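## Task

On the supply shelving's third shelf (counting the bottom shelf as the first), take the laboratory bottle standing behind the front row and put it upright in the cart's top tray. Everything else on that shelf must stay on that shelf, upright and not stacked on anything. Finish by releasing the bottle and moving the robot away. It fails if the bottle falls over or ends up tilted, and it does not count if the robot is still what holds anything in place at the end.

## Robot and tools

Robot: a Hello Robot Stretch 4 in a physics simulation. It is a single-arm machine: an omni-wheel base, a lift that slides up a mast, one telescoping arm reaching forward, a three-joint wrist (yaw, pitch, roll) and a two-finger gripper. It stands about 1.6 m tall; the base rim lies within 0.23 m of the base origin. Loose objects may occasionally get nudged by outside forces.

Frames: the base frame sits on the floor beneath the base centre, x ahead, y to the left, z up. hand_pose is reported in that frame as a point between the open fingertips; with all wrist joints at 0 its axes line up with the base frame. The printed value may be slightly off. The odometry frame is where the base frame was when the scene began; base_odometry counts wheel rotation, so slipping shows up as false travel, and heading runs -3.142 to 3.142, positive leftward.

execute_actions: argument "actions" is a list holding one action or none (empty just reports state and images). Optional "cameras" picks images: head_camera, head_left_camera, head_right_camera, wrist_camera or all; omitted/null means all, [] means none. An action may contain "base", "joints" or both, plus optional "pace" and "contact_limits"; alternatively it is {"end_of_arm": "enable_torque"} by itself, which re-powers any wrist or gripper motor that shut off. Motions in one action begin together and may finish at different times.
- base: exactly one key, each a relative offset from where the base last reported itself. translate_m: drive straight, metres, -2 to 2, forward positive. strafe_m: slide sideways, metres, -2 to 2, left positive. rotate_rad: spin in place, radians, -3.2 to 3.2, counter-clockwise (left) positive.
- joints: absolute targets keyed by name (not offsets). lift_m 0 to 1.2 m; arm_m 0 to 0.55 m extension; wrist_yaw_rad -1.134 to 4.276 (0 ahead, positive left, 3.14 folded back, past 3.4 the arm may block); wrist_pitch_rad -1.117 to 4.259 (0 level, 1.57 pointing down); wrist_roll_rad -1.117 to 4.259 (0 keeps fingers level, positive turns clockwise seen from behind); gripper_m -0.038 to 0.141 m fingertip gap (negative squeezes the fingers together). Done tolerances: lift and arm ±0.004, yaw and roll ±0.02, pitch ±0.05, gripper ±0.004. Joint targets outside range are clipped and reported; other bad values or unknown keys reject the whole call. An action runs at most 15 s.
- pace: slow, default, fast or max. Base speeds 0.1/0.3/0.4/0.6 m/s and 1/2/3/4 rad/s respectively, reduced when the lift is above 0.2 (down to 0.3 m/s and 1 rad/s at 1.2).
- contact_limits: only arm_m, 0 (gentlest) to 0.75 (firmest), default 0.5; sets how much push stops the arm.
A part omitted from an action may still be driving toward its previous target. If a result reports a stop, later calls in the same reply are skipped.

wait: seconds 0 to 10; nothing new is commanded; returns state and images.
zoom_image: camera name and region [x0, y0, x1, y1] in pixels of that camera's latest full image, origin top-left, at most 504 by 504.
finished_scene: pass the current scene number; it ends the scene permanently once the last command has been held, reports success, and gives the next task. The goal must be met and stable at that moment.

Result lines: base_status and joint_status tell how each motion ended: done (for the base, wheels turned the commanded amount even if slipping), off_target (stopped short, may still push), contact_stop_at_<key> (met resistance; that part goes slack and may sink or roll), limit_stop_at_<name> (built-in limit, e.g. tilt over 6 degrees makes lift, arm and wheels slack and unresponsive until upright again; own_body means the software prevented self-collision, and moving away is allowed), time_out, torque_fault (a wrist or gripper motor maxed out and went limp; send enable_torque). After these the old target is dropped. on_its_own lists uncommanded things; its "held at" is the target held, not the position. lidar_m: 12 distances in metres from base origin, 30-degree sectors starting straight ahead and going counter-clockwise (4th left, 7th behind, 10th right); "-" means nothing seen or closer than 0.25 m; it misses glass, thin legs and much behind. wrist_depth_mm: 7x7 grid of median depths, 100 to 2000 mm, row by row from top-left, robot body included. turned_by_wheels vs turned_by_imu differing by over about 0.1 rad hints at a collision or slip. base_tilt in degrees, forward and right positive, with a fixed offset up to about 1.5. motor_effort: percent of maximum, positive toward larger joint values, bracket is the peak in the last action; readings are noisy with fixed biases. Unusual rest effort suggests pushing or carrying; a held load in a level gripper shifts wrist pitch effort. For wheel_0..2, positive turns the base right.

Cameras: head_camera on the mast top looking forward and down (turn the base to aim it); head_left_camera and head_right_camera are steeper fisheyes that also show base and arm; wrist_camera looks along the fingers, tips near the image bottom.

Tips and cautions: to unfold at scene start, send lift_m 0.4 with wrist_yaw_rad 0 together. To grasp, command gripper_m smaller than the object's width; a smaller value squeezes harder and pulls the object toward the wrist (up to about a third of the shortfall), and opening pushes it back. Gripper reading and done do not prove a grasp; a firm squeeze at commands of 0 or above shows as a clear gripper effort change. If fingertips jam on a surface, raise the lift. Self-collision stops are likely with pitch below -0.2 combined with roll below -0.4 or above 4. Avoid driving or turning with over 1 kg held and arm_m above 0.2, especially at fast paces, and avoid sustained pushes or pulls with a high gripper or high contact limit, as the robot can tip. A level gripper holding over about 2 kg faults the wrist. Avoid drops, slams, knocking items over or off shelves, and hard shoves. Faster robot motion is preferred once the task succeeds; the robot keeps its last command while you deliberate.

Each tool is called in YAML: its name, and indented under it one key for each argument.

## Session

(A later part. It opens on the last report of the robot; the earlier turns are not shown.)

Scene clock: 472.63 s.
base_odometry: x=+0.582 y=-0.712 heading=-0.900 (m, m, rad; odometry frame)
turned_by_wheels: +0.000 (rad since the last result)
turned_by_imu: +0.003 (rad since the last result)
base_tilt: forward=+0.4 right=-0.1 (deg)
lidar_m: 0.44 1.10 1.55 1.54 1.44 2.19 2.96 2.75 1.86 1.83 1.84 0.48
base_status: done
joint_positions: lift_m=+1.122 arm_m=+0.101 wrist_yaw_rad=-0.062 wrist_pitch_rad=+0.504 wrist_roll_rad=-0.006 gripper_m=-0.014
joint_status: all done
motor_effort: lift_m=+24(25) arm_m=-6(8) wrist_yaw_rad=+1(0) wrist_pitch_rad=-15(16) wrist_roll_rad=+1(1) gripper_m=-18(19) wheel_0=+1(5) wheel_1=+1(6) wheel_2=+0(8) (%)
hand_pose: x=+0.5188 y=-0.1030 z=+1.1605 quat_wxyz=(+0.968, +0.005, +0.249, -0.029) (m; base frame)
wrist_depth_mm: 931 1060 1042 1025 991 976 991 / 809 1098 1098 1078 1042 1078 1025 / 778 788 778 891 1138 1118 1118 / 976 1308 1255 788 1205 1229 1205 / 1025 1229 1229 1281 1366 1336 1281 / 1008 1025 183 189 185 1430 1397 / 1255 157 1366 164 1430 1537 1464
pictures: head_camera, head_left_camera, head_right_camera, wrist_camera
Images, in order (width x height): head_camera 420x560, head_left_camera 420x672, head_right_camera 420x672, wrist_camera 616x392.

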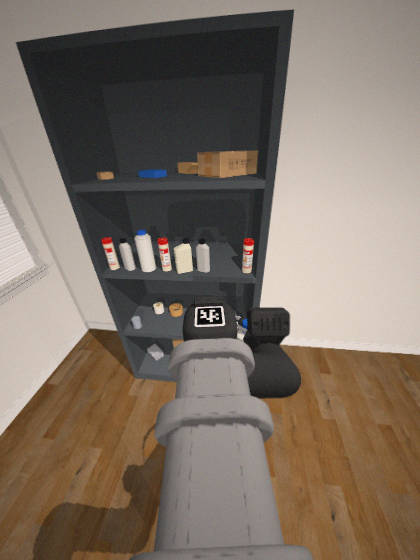

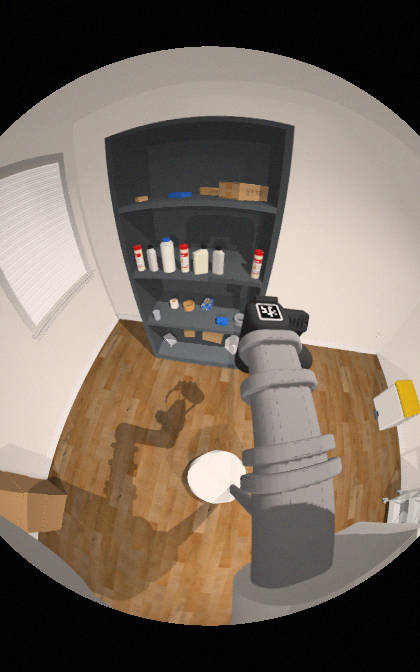

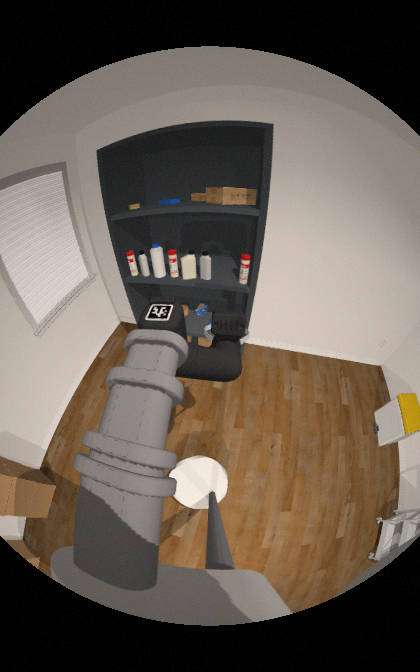

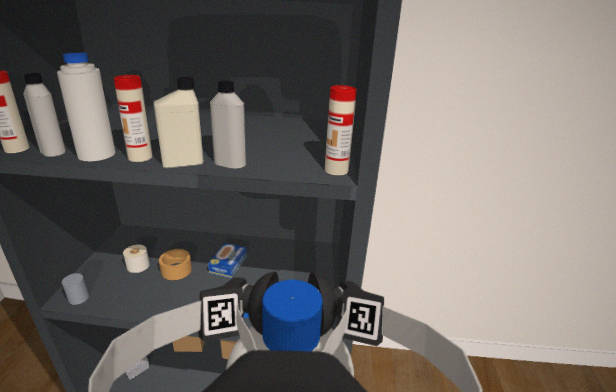

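execute_actions:
  actions:
    - {"base": {"rotate_rad": -2.03}, "joints": {"arm_m": 0.02, "lift_m": 1.0}}

Scene clock: 484.90 s.
base_odometry: x=+0.582 y=-0.712 heading=-2.930 (m, m, rad; odometry frame)
turned_by_wheels: -2.030 (rad since the last result)
turned_by_imu: -2.070 (rad since the last result)
base_tilt: forward=+0.4 right=+0.0 (deg)
lidar_m: 0.39 1.83 1.78 1.01 1.01 1.17 1.56 1.46 1.42 2.36 2.97 2.65
base_status: done
joint_positions: lift_m=+1.000 arm_m=+0.021 wrist_yaw_rad=-0.062 wrist_pitch_rad=+0.503 wrist_roll_rad=-0.006 gripper_m=-0.014
joint_status: all done
motor_effort: lift_m=+15(23) arm_m=-6(7) wrist_yaw_rad=+1(1) wrist_pitch_rad=-14(15) wrist_roll_rad=+1(1) gripper_m=-19(16) wheel_0=+0(4) wheel_1=+2(5) wheel_2=+0(5) (%)
hand_pose: x=+0.4389 y=-0.1029 z=+1.0393 quat_wxyz=(+0.968, +0.005, +0.249, -0.029) (m; base frame)
wrist_depth_mm: 1499 1708 1756 1921 - - - / 1576 1808 1863 - - - - / 1756 1863 - - - - - / 1618 - - - - - - / 1576 1863 1921 1921 - - - / 1537 1537 183 189 1576 1661 1618 / 1308 157 1336 164 1308 1397 1464
pictures: head_camera, head_left_camera, head_right_camera, wrist_camera
Images, in order (width x height): head_camera 420x560, head_left_camera 420x672, head_right_camera 420x672, wrist_camera 616x392.

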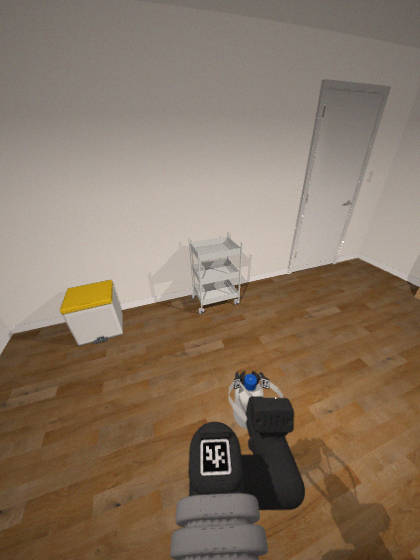

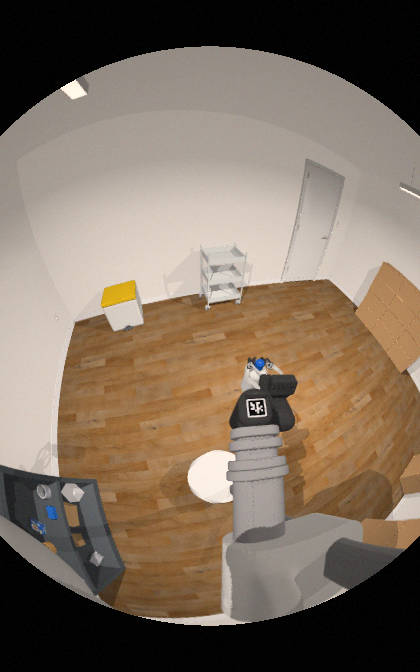

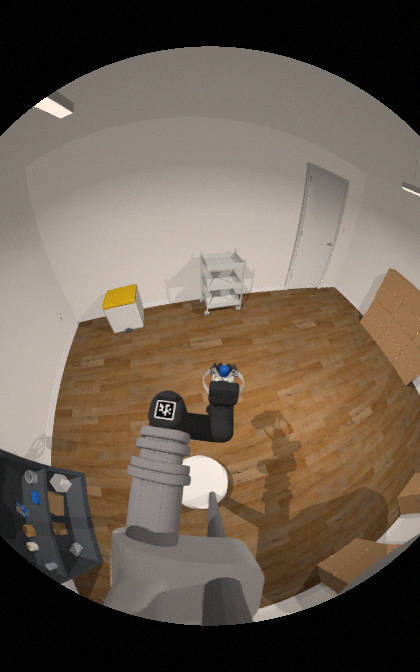

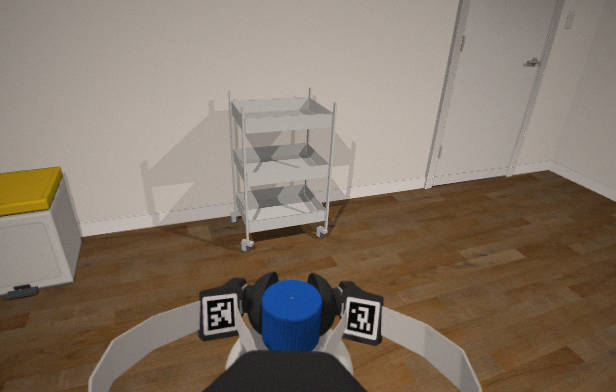

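zoom_image:
  camera: "head_camera"
  region: [170, 220, 270, 330]

zoom_image:
  camera: "wrist_camera"
  region: [200, 70, 370, 260]

zoom_image:
  camera: "head_camera"
  region: [200, 350, 320, 470]

Region (170, 220, 270, 330) of head_camera's 420x560 image, scaled by 4.582, with more detail than that image has; it fills the left 458 columns of this view, and the rest is white.

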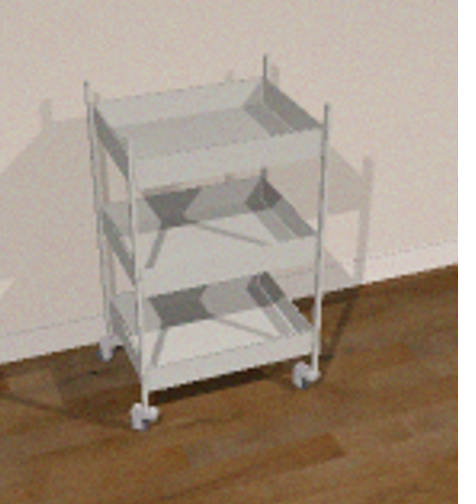

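Region (200, 70, 370, 260) of wrist_camera's 616x392 image, scaled by 2.653; it fills the left 451 columns of this view, and the rest is white.

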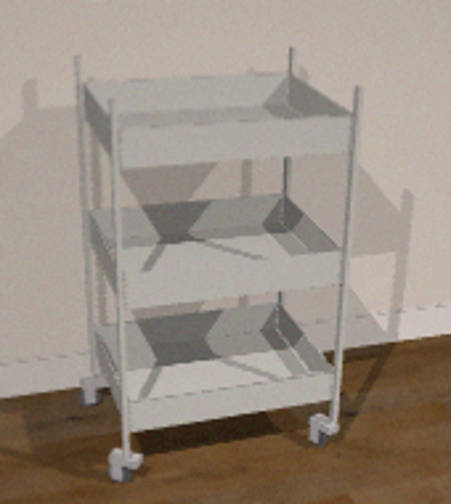

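Region (200, 350, 320, 470) of head_camera's 420x560 image, scaled by 4.200, with more detail than that image has.

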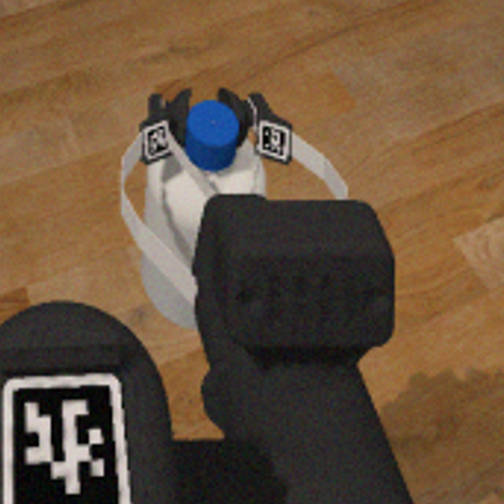

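execute_actions:
  actions:
    - {"base": {"translate_m": 1.22}, "joints": {"arm_m": 0.42, "lift_m": 0.905}, "pace": "fast"}

Scene clock: 509.40 s.
base_odometry: x=-0.611 y=-0.969 heading=-2.930 (m, m, rad; odometry frame)
turned_by_wheels: +0.000 (rad since the last result)
turned_by_imu: +0.001 (rad since the last result)
base_tilt: forward=+0.4 right=+0.0 (deg)
lidar_m: 0.63 1.05 0.97 1.19 1.86 1.76 2.72 2.43 2.82 2.61 2.24 0.78
base_status: done
joint_positions: lift_m=+0.905 arm_m=+0.419 wrist_yaw_rad=-0.062 wrist_pitch_rad=+0.503 wrist_roll_rad=-0.006 gripper_m=-0.014
joint_status: all done
motor_effort: lift_m=+16(20) arm_m=+6(7) wrist_yaw_rad=+0(2) wrist_pitch_rad=-14(17) wrist_roll_rad=+1(1) gripper_m=-18(18) wheel_0=+0(6) wheel_1=+1(6) wheel_2=+1(10) (%)
hand_pose: x=+0.8366 y=-0.1028 z=+0.9443 quat_wxyz=(+0.968, +0.005, +0.249, -0.029) (m; base frame)
wrist_depth_mm: 353 375 407 442 480 539 580 / 373 399 436 473 517 580 634 / 399 427 469 508 564 634 707 / 421 459 500 549 615 691 778 / 452 492 535 603 676 778 904 / 480 521 183 189 504 878 1042 / 436 157 469 164 473 991 1255
pictures: head_camera, head_left_camera, head_right_camera, wrist_camera
Images, in order (width x height): head_camera 420x560, head_left_camera 420x672, head_right_camera 420x672, wrist_camera 616x392.

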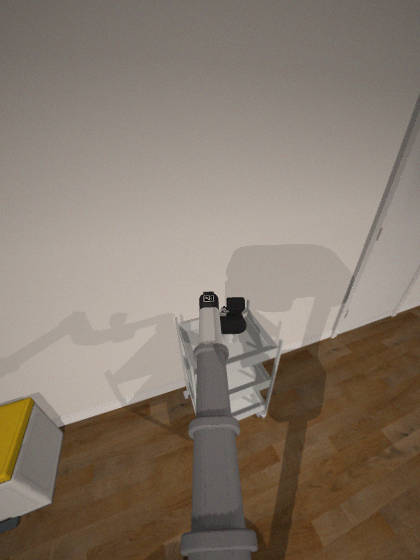

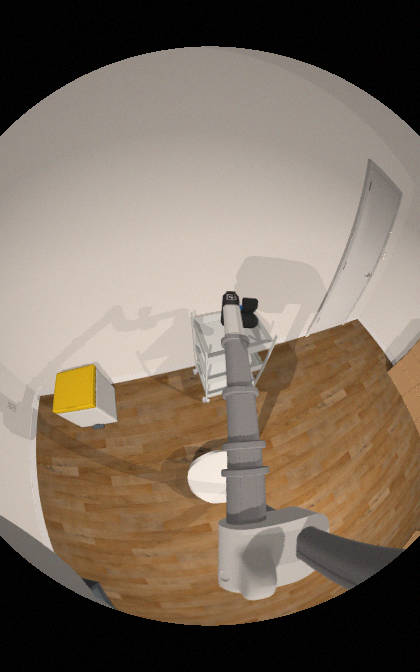

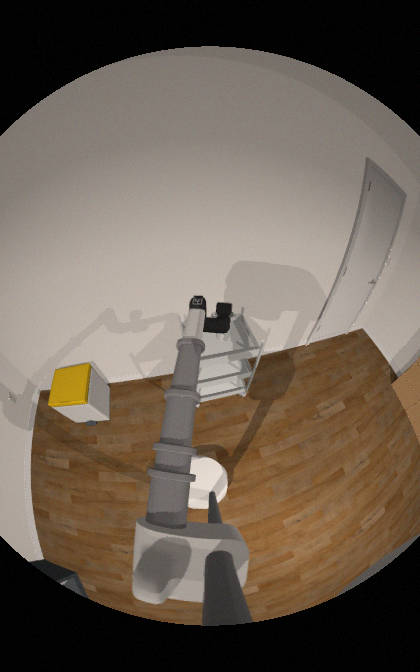

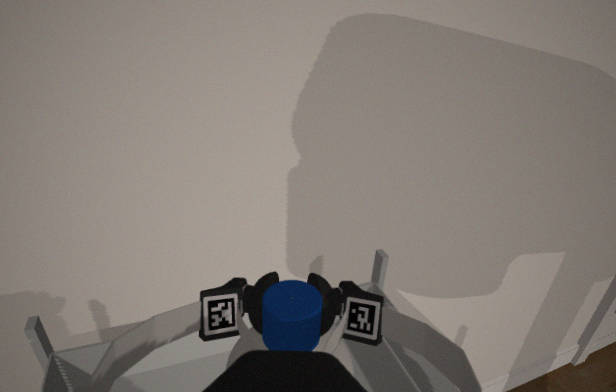

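zoom_image:
  camera: "head_camera"
  region: [165, 280, 295, 420]

zoom_image:
  camera: "head_right_camera"
  region: [170, 285, 280, 385]

zoom_image:
  camera: "head_left_camera"
  region: [180, 280, 290, 380]

Region (165, 280, 295, 420) of head_camera's 420x560 image, scaled by 3.600, with more detail than that image has; it fills the left 468 columns of this view, and the rest is white.

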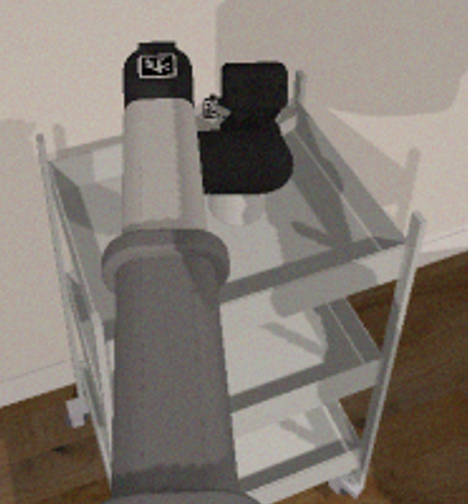

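Region (170, 285, 280, 385) of head_right_camera's 420x672 image, scaled by 4.582, with more detail than that image has; it fills the top 458 rows of this view, and the rest is white.

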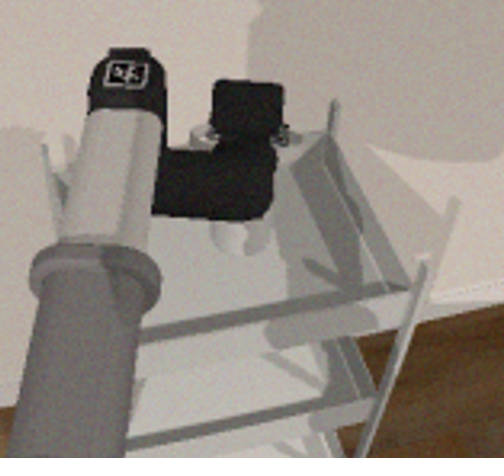

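Region (180, 280, 290, 380) of head_left_camera's 420x672 image, scaled by 4.582, with more detail than that image has; it fills the top 458 rows of this view, and the rest is white.

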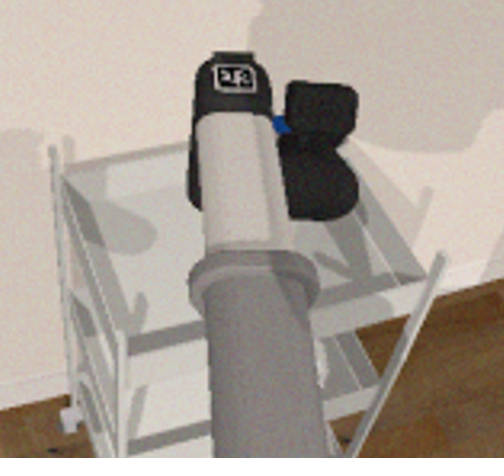

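execute_actions:
  actions:
    - {"joints": {"lift_m": 0.8}}

Scene clock: 522.53 s.
base_odometry: x=-0.611 y=-0.969 heading=-2.930 (m, m, rad; odometry frame)
turned_by_wheels: +0.000 (rad since the last result)
turned_by_imu: +0.002 (rad since the last result)
base_tilt: forward=+0.5 right=+0.0 (deg)
lidar_m: 0.65 1.05 0.97 1.18 1.85 1.72 2.71 2.42 2.81 2.59 2.22 0.78
base_status: not commanded
joint_positions: lift_m=+0.800 arm_m=+0.419 wrist_yaw_rad=-0.062 wrist_pitch_rad=+0.504 wrist_roll_rad=-0.006 gripper_m=-0.014
joint_status: all done
motor_effort: lift_m=+15(18) arm_m=+6(6) wrist_yaw_rad=+0(0) wrist_pitch_rad=-15(15) wrist_roll_rad=+1(0) gripper_m=-18(19) wheel_0=+0(0) wheel_1=+0(0) wheel_2=+0(1) (%)
hand_pose: x=+0.8366 y=-0.1028 z=+0.8392 quat_wxyz=(+0.968, +0.005, +0.249, -0.029) (m; base frame)
wrist_depth_mm: 353 379 407 439 480 535 580 / 375 402 436 477 512 569 640 / 397 427 466 508 564 634 707 / 421 459 504 554 609 699 788 / 452 480 459 488 504 778 891 / 379 410 183 189 413 854 1060 / 355 157 362 164 368 338 1138
pictures: head_camera, head_left_camera, head_right_camera, wrist_camera
Images, in order (width x height): head_camera 420x560, head_left_camera 420x672, head_right_camera 420x672, wrist_camera 616x392.

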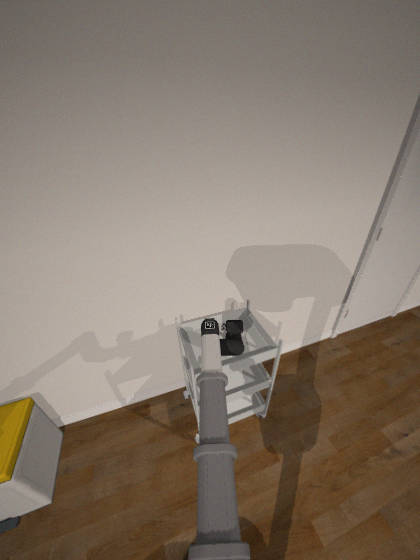

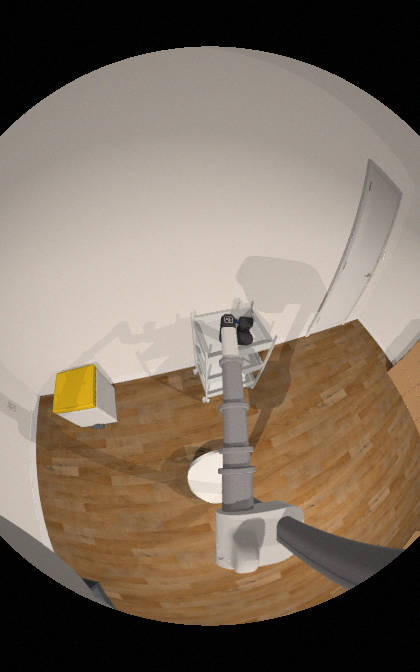

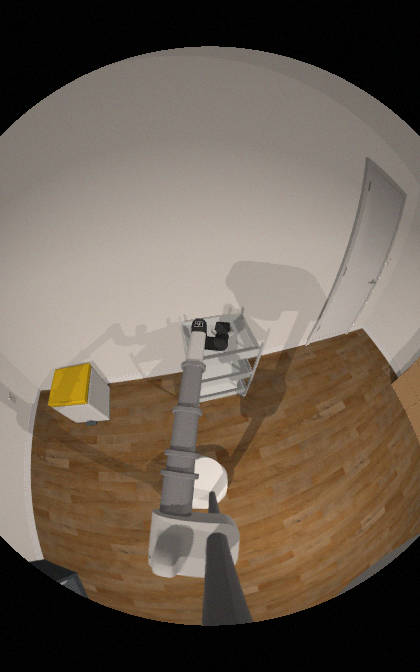

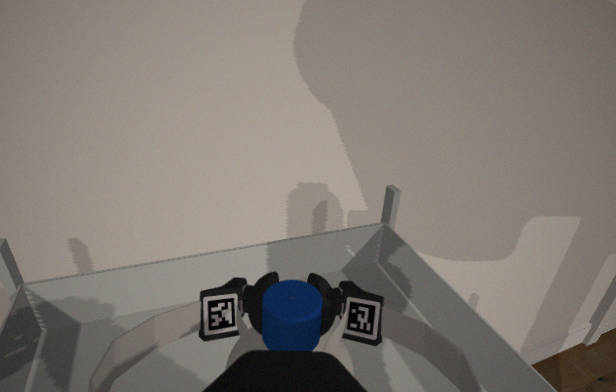

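execute_actions:
  actions:
    - {"joints": {"lift_m": 0.784}}
  cameras: ["wrist_camera", "head_right_camera"]

Scene clock: 526.63 s.
base_odometry: x=-0.611 y=-0.969 heading=-2.930 (m, m, rad; odometry frame)
turned_by_wheels: +0.000 (rad since the last result)
turned_by_imu: +0.001 (rad since the last result)
base_tilt: forward=+0.3 right=+0.0 (deg)
lidar_m: 0.62 1.06 0.97 1.19 1.85 1.75 2.71 2.42 2.83 2.60 2.24 0.75
base_status: not commanded
joint_positions: lift_m=+0.784 arm_m=+0.419 wrist_yaw_rad=-0.062 wrist_pitch_rad=+0.503 wrist_roll_rad=-0.006 gripper_m=-0.014
joint_status: all done
motor_effort: lift_m=+15(14) arm_m=+6(6) wrist_yaw_rad=+0(0) wrist_pitch_rad=-13(15) wrist_roll_rad=+1(1) gripper_m=-18(18) wheel_0=+0(0) wheel_1=+1(0) wheel_2=+1(1) (%)
hand_pose: x=+0.8367 y=-0.1028 z=+0.8234 quat_wxyz=(+0.968, +0.005, +0.249, -0.029) (m; base frame)
wrist_depth_mm: 353 379 410 442 477 530 580 / 375 402 433 473 517 574 634 / 397 427 466 512 564 627 699 / 421 459 504 554 597 699 788 / 442 455 439 477 484 778 891 / 375 399 183 188 415 399 1078 / 342 157 347 164 349 322 1118
pictures: head_right_camera, wrist_camera
Images, in order (width x height): head_right_camera 420x672, wrist_camera 616x392.

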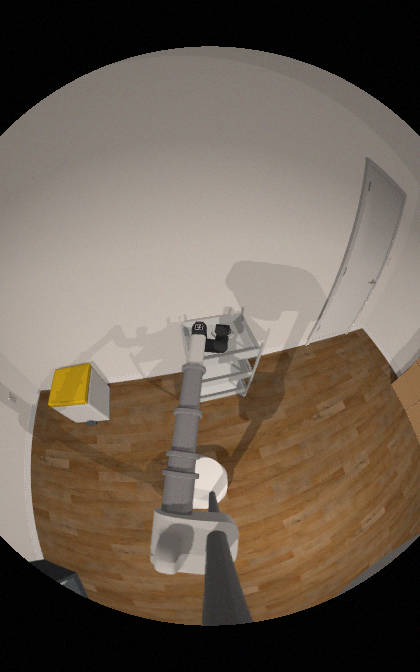

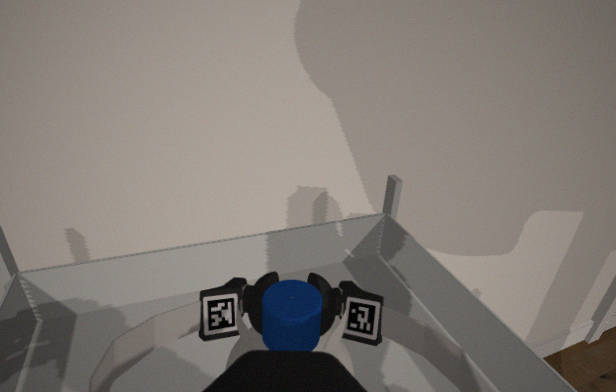

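execute_actions:
  actions:
    - {"joints": {"gripper_m": 0.055}, "pace": "fast"}
  cameras: ["wrist_camera", "head_right_camera"]

Scene clock: 532.63 s.
base_odometry: x=-0.611 y=-0.969 heading=-2.930 (m, m, rad; odometry frame)
turned_by_wheels: +0.000 (rad since the last result)
turned_by_imu: +0.002 (rad since the last result)
base_tilt: forward=+0.5 right=+0.0 (deg)
lidar_m: 0.63 1.05 0.97 1.18 1.86 1.75 2.70 2.40 2.82 2.59 2.25 0.77
base_status: not commanded
joint_positions: lift_m=+0.784 arm_m=+0.419 wrist_yaw_rad=-0.062 wrist_pitch_rad=+0.500 wrist_roll_rad=-0.006 gripper_m=+0.055
joint_status: all done
motor_effort: lift_m=+15(15) arm_m=+6(6) wrist_yaw_rad=+1(0) wrist_pitch_rad=-3(13) wrist_roll_rad=+1(1) gripper_m=-3(18) wheel_0=+0(1) wheel_1=+0(0) wheel_2=+0(1) (%)
hand_pose: x=+0.8371 y=-0.1029 z=+0.8243 quat_wxyz=(+0.969, +0.005, +0.247, -0.029) (m; base frame)
wrist_depth_mm: 351 377 407 439 480 525 580 / 368 404 436 469 512 574 634 / 394 424 466 504 559 627 707 / 421 452 500 554 603 683 798 / 439 462 439 469 492 778 904 / 377 399 192 209 203 397 1060 / 343 338 355 156 353 347 1138
pictures: head_right_camera, wrist_camera
Images, in order (width x height): head_right_camera 420x672, wrist_camera 616x392.

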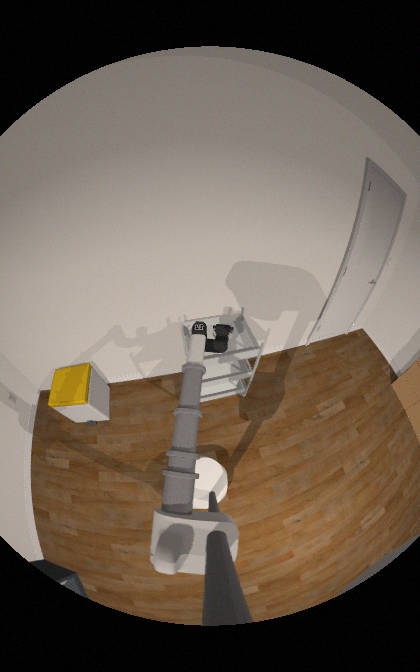

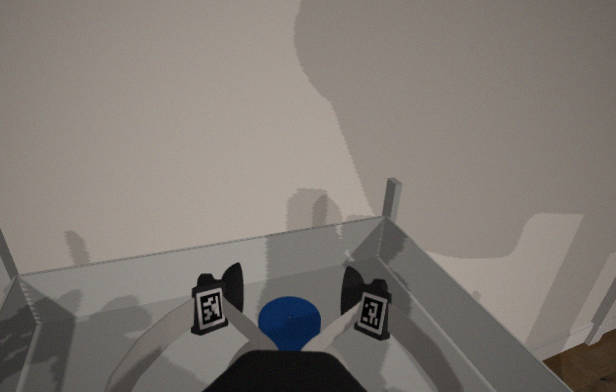

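zoom_image:
  camera: "wrist_camera"
  region: [180, 250, 410, 392]

zoom_image:
  camera: "head_right_camera"
  region: [175, 300, 275, 380]

Region (180, 250, 410, 392) of wrist_camera's 616x392 image, scaled by 2.191; it fills the top 311 rows of this view, and the rest is white.

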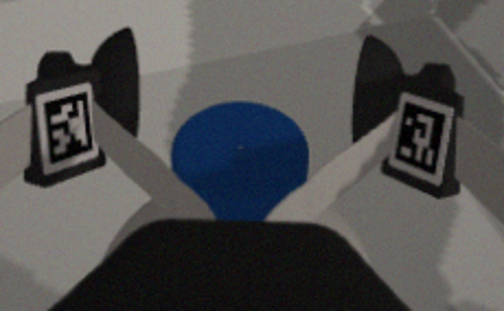

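Region (175, 300, 275, 380) of head_right_camera's 420x672 image, scaled by 5.040, with more detail than that image has; it fills the top 403 rows of this view, and the rest is white.

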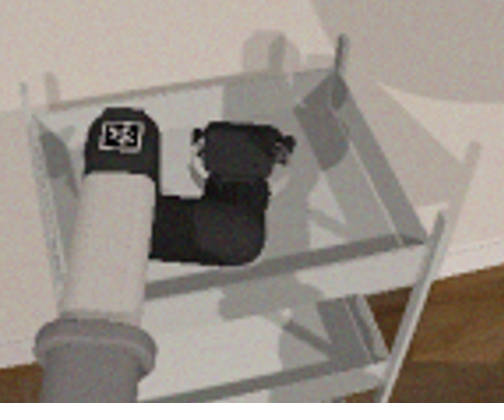

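execute_actions:
  actions:
    - {"base": {"translate_m": -0.35}, "joints": {"arm_m": 0.15, "lift_m": 0.86}, "pace": "fast"}

Scene clock: 545.50 s.
base_odometry: x=-0.268 y=-0.895 heading=-2.930 (m, m, rad; odometry frame)
turned_by_wheels: +0.000 (rad since the last result)
turned_by_imu: +0.002 (rad since the last result)
base_tilt: forward=+0.3 right=+0.0 (deg)
lidar_m: 0.95 1.36 1.15 1.76 1.54 1.48 2.37 2.11 2.60 2.70 2.71 1.15
base_status: done
joint_positions: lift_m=+0.860 arm_m=+0.151 wrist_yaw_rad=-0.062 wrist_pitch_rad=+0.500 wrist_roll_rad=-0.006 gripper_m=+0.055
joint_status: all done
motor_effort: lift_m=+23(24) arm_m=-6(8) wrist_yaw_rad=+2(0) wrist_pitch_rad=-5(5) wrist_roll_rad=+1(1) gripper_m=-4(2) wheel_0=+1(3) wheel_1=+0(5) wheel_2=-2(10) (%)
hand_pose: x=+0.5692 y=-0.1030 z=+0.8995 quat_wxyz=(+0.968, +0.005, +0.247, -0.029) (m; base frame)
wrist_depth_mm: 809 854 917 1008 1098 1205 1336 / 842 917 991 1098 1182 1308 1430 / 917 960 991 1060 1281 1430 1618 / 960 1060 723 788 1430 1576 1756 / 1025 1118 1060 1098 1537 1708 1808 / 1118 1182 191 904 203 1464 1464 / 1138 1138 1098 585 1160 1255 1229
pictures: head_camera, head_left_camera, head_right_camera, wrist_camera
Images, in order (width x height): head_camera 420x560, head_left_camera 420x672, head_right_camera 420x672, wrist_camera 616x392.

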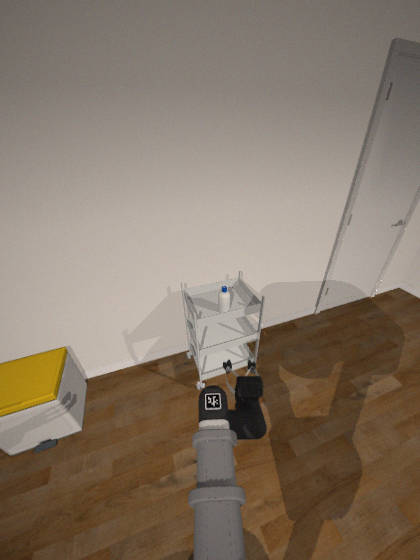

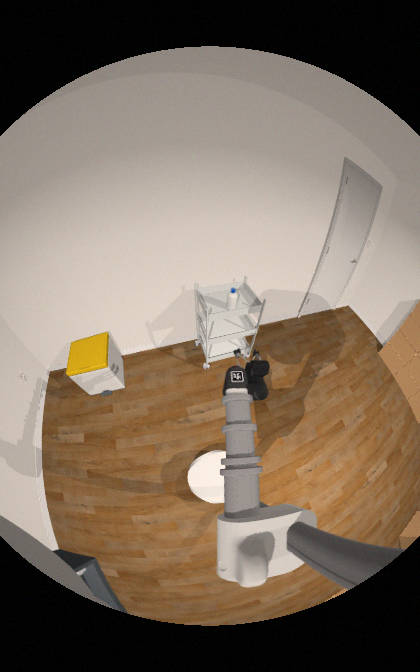

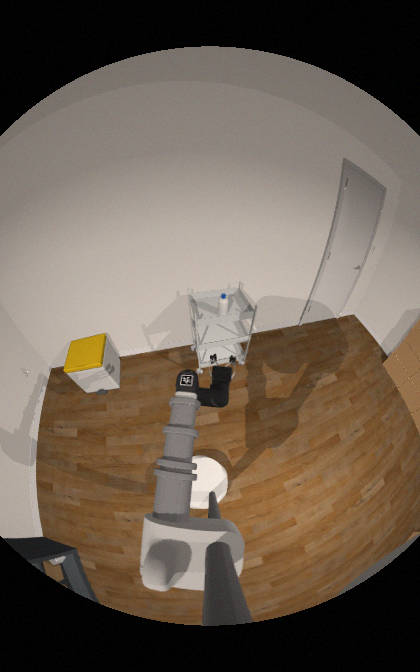

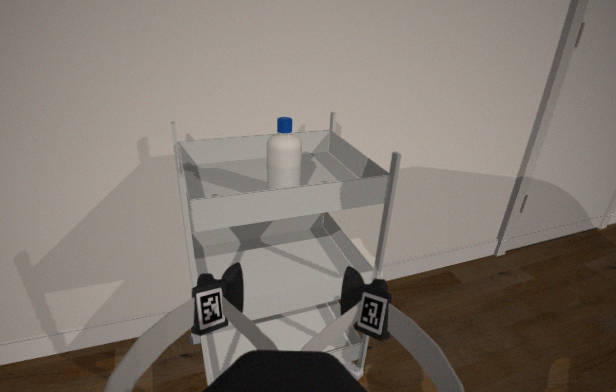

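execute_actions:
  actions:
    - {"base": {"rotate_rad": 1.35}, "joints": {"arm_m": 0.05}, "pace": "max"}

Scene clock: 557.67 s.
base_odometry: x=-0.268 y=-0.895 heading=-1.580 (m, m, rad; odometry frame)
turned_by_wheels: +1.350 (rad since the last result)
turned_by_imu: +1.380 (rad since the last result)
base_tilt: forward=+0.4 right=-0.1 (deg)
lidar_m: 1.39 1.76 1.47 1.81 2.12 2.15 2.81 2.70 1.97 1.01 0.98 1.15
base_status: done
joint_positions: lift_m=+0.860 arm_m=+0.051 wrist_yaw_rad=-0.062 wrist_pitch_rad=+0.500 wrist_roll_rad=-0.006 gripper_m=+0.055
joint_status: all done
motor_effort: lift_m=+23(23) arm_m=-7(7) wrist_yaw_rad=+1(2) wrist_pitch_rad=-4(4) wrist_roll_rad=+1(1) gripper_m=-4(4) wheel_0=+0(3) wheel_1=+0(5) wheel_2=+0(7) (%)
hand_pose: x=+0.4693 y=-0.1029 z=+0.8995 quat_wxyz=(+0.968, +0.005, +0.247, -0.029) (m; base frame)
wrist_depth_mm: 1160 1308 1430 1618 1430 1138 960 / 1205 1366 1537 1708 1464 1182 1025 / 1281 1430 1618 1983 1576 1229 1025 / 1366 1537 1808 - 1336 1255 1078 / 1499 1576 1708 1756 1118 1098 1118 / 1366 1366 191 1397 202 1229 1138 / 1138 1138 1182 683 1160 1205 1160
pictures: head_camera, head_left_camera, head_right_camera, wrist_camera
Images, in order (width x height): head_camera 420x560, head_left_camera 420x672, head_right_camera 420x672, wrist_camera 616x392.

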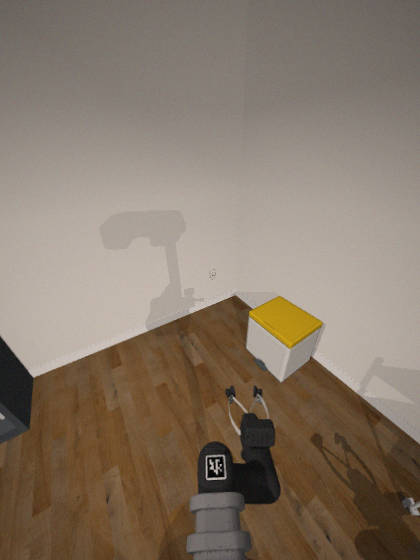

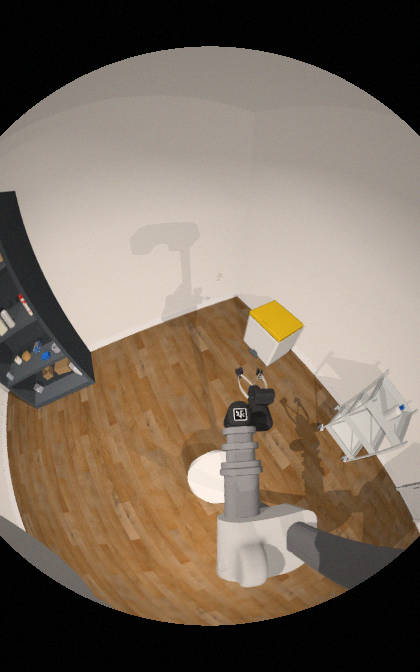

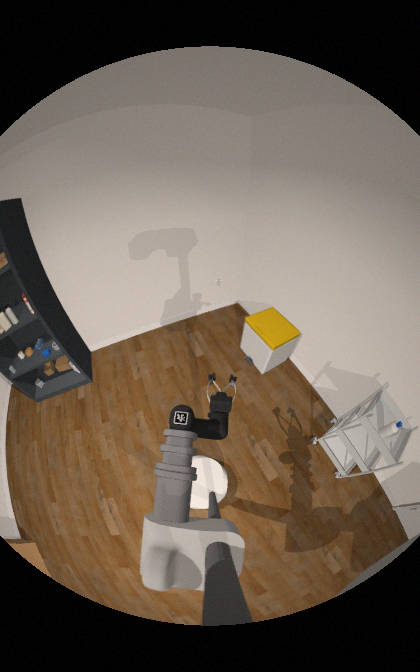

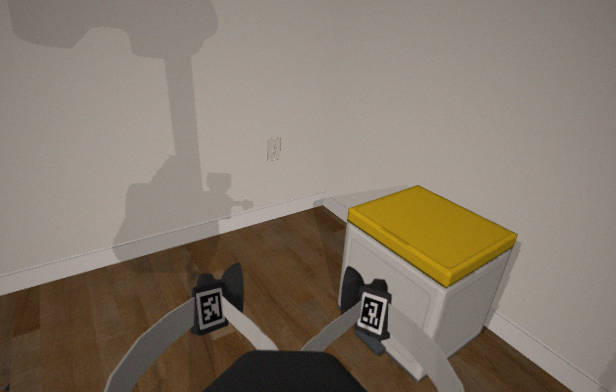

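zoom_image:
  camera: "head_right_camera"
  region: [0, 260, 70, 360]

zoom_image:
  camera: "head_left_camera"
  region: [0, 260, 70, 360]

Region (0, 260, 70, 360) of head_right_camera's 420x672 image, scaled by 5.040, with more detail than that image has; it fills the left 353 columns of this view, and the rest is white.

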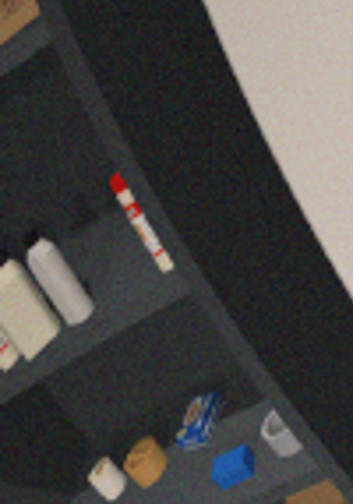

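Region (0, 260, 70, 360) of head_left_camera's 420x672 image, scaled by 5.040, with more detail than that image has; it fills the left 353 columns of this view, and the rest is white.

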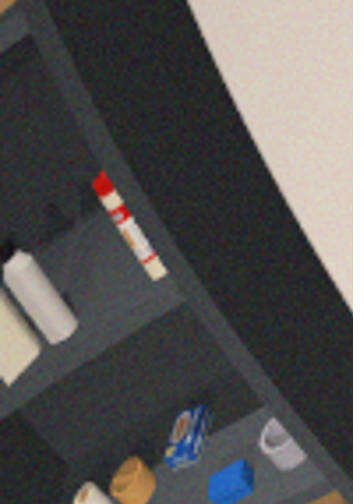

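execute_actions:
  actions:
    - {"base": {"rotate_rad": 0.3}, "pace": "max"}
  cameras: ["head_right_camera", "head_left_camera"]

Scene clock: 563.23 s.
base_odometry: x=-0.268 y=-0.895 heading=-1.280 (m, m, rad; odometry frame)
turned_by_wheels: +0.300 (rad since the last result)
turned_by_imu: +0.308 (rad since the last result)
base_tilt: forward=+0.3 right=+0.0 (deg)
lidar_m: 1.76 1.47 1.54 2.37 2.11 2.60 2.69 2.57 1.09 1.00 1.14 1.15
base_status: done
joint_positions: lift_m=+0.860 arm_m=+0.051 wrist_yaw_rad=-0.062 wrist_pitch_rad=+0.500 wrist_roll_rad=-0.006 gripper_m=+0.055
joint_status: not commanded
motor_effort: lift_m=+23(23) arm_m=-6(6) wrist_yaw_rad=+1(1) wrist_pitch_rad=-4(4) wrist_roll_rad=+1(0) gripper_m=-3(4) wheel_0=+0(3) wheel_1=+0(7) wheel_2=+0(6) (%)
hand_pose: x=+0.4693 y=-0.1029 z=+0.8995 quat_wxyz=(+0.968, +0.005, +0.247, -0.029) (m; base frame)
wrist_depth_mm: 1182 1229 1281 1397 1499 1537 1229 / 1229 1336 1397 1537 1618 1576 1281 / 1281 1397 1499 1618 1756 1661 1281 / 1430 1430 1618 1756 1863 1661 1255 / 1464 1618 1618 1756 1756 1160 1060 / 1308 1366 191 1430 204 1118 917 / 1160 1118 1182 676 1160 1118 878
pictures: head_left_camera, head_right_camera
Images, in order (width x height): head_left_camera 420x672, head_right_camera 420x672.

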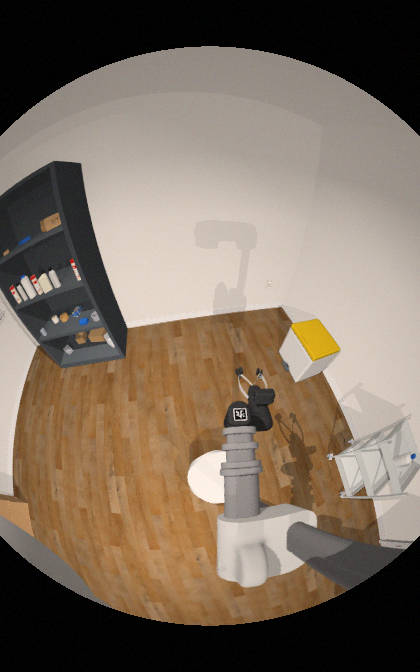

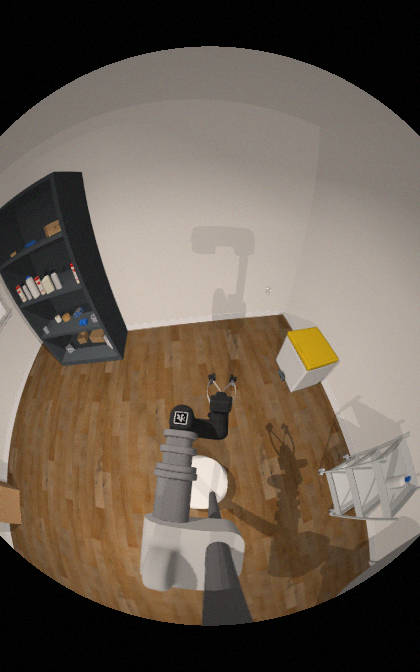

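All seven front-row items are upright on the shelf, and the bottle is standing in the top tray, so I'm ending scene 1.

finished_scene:
  scene: 1

The scene is finished: the task was done.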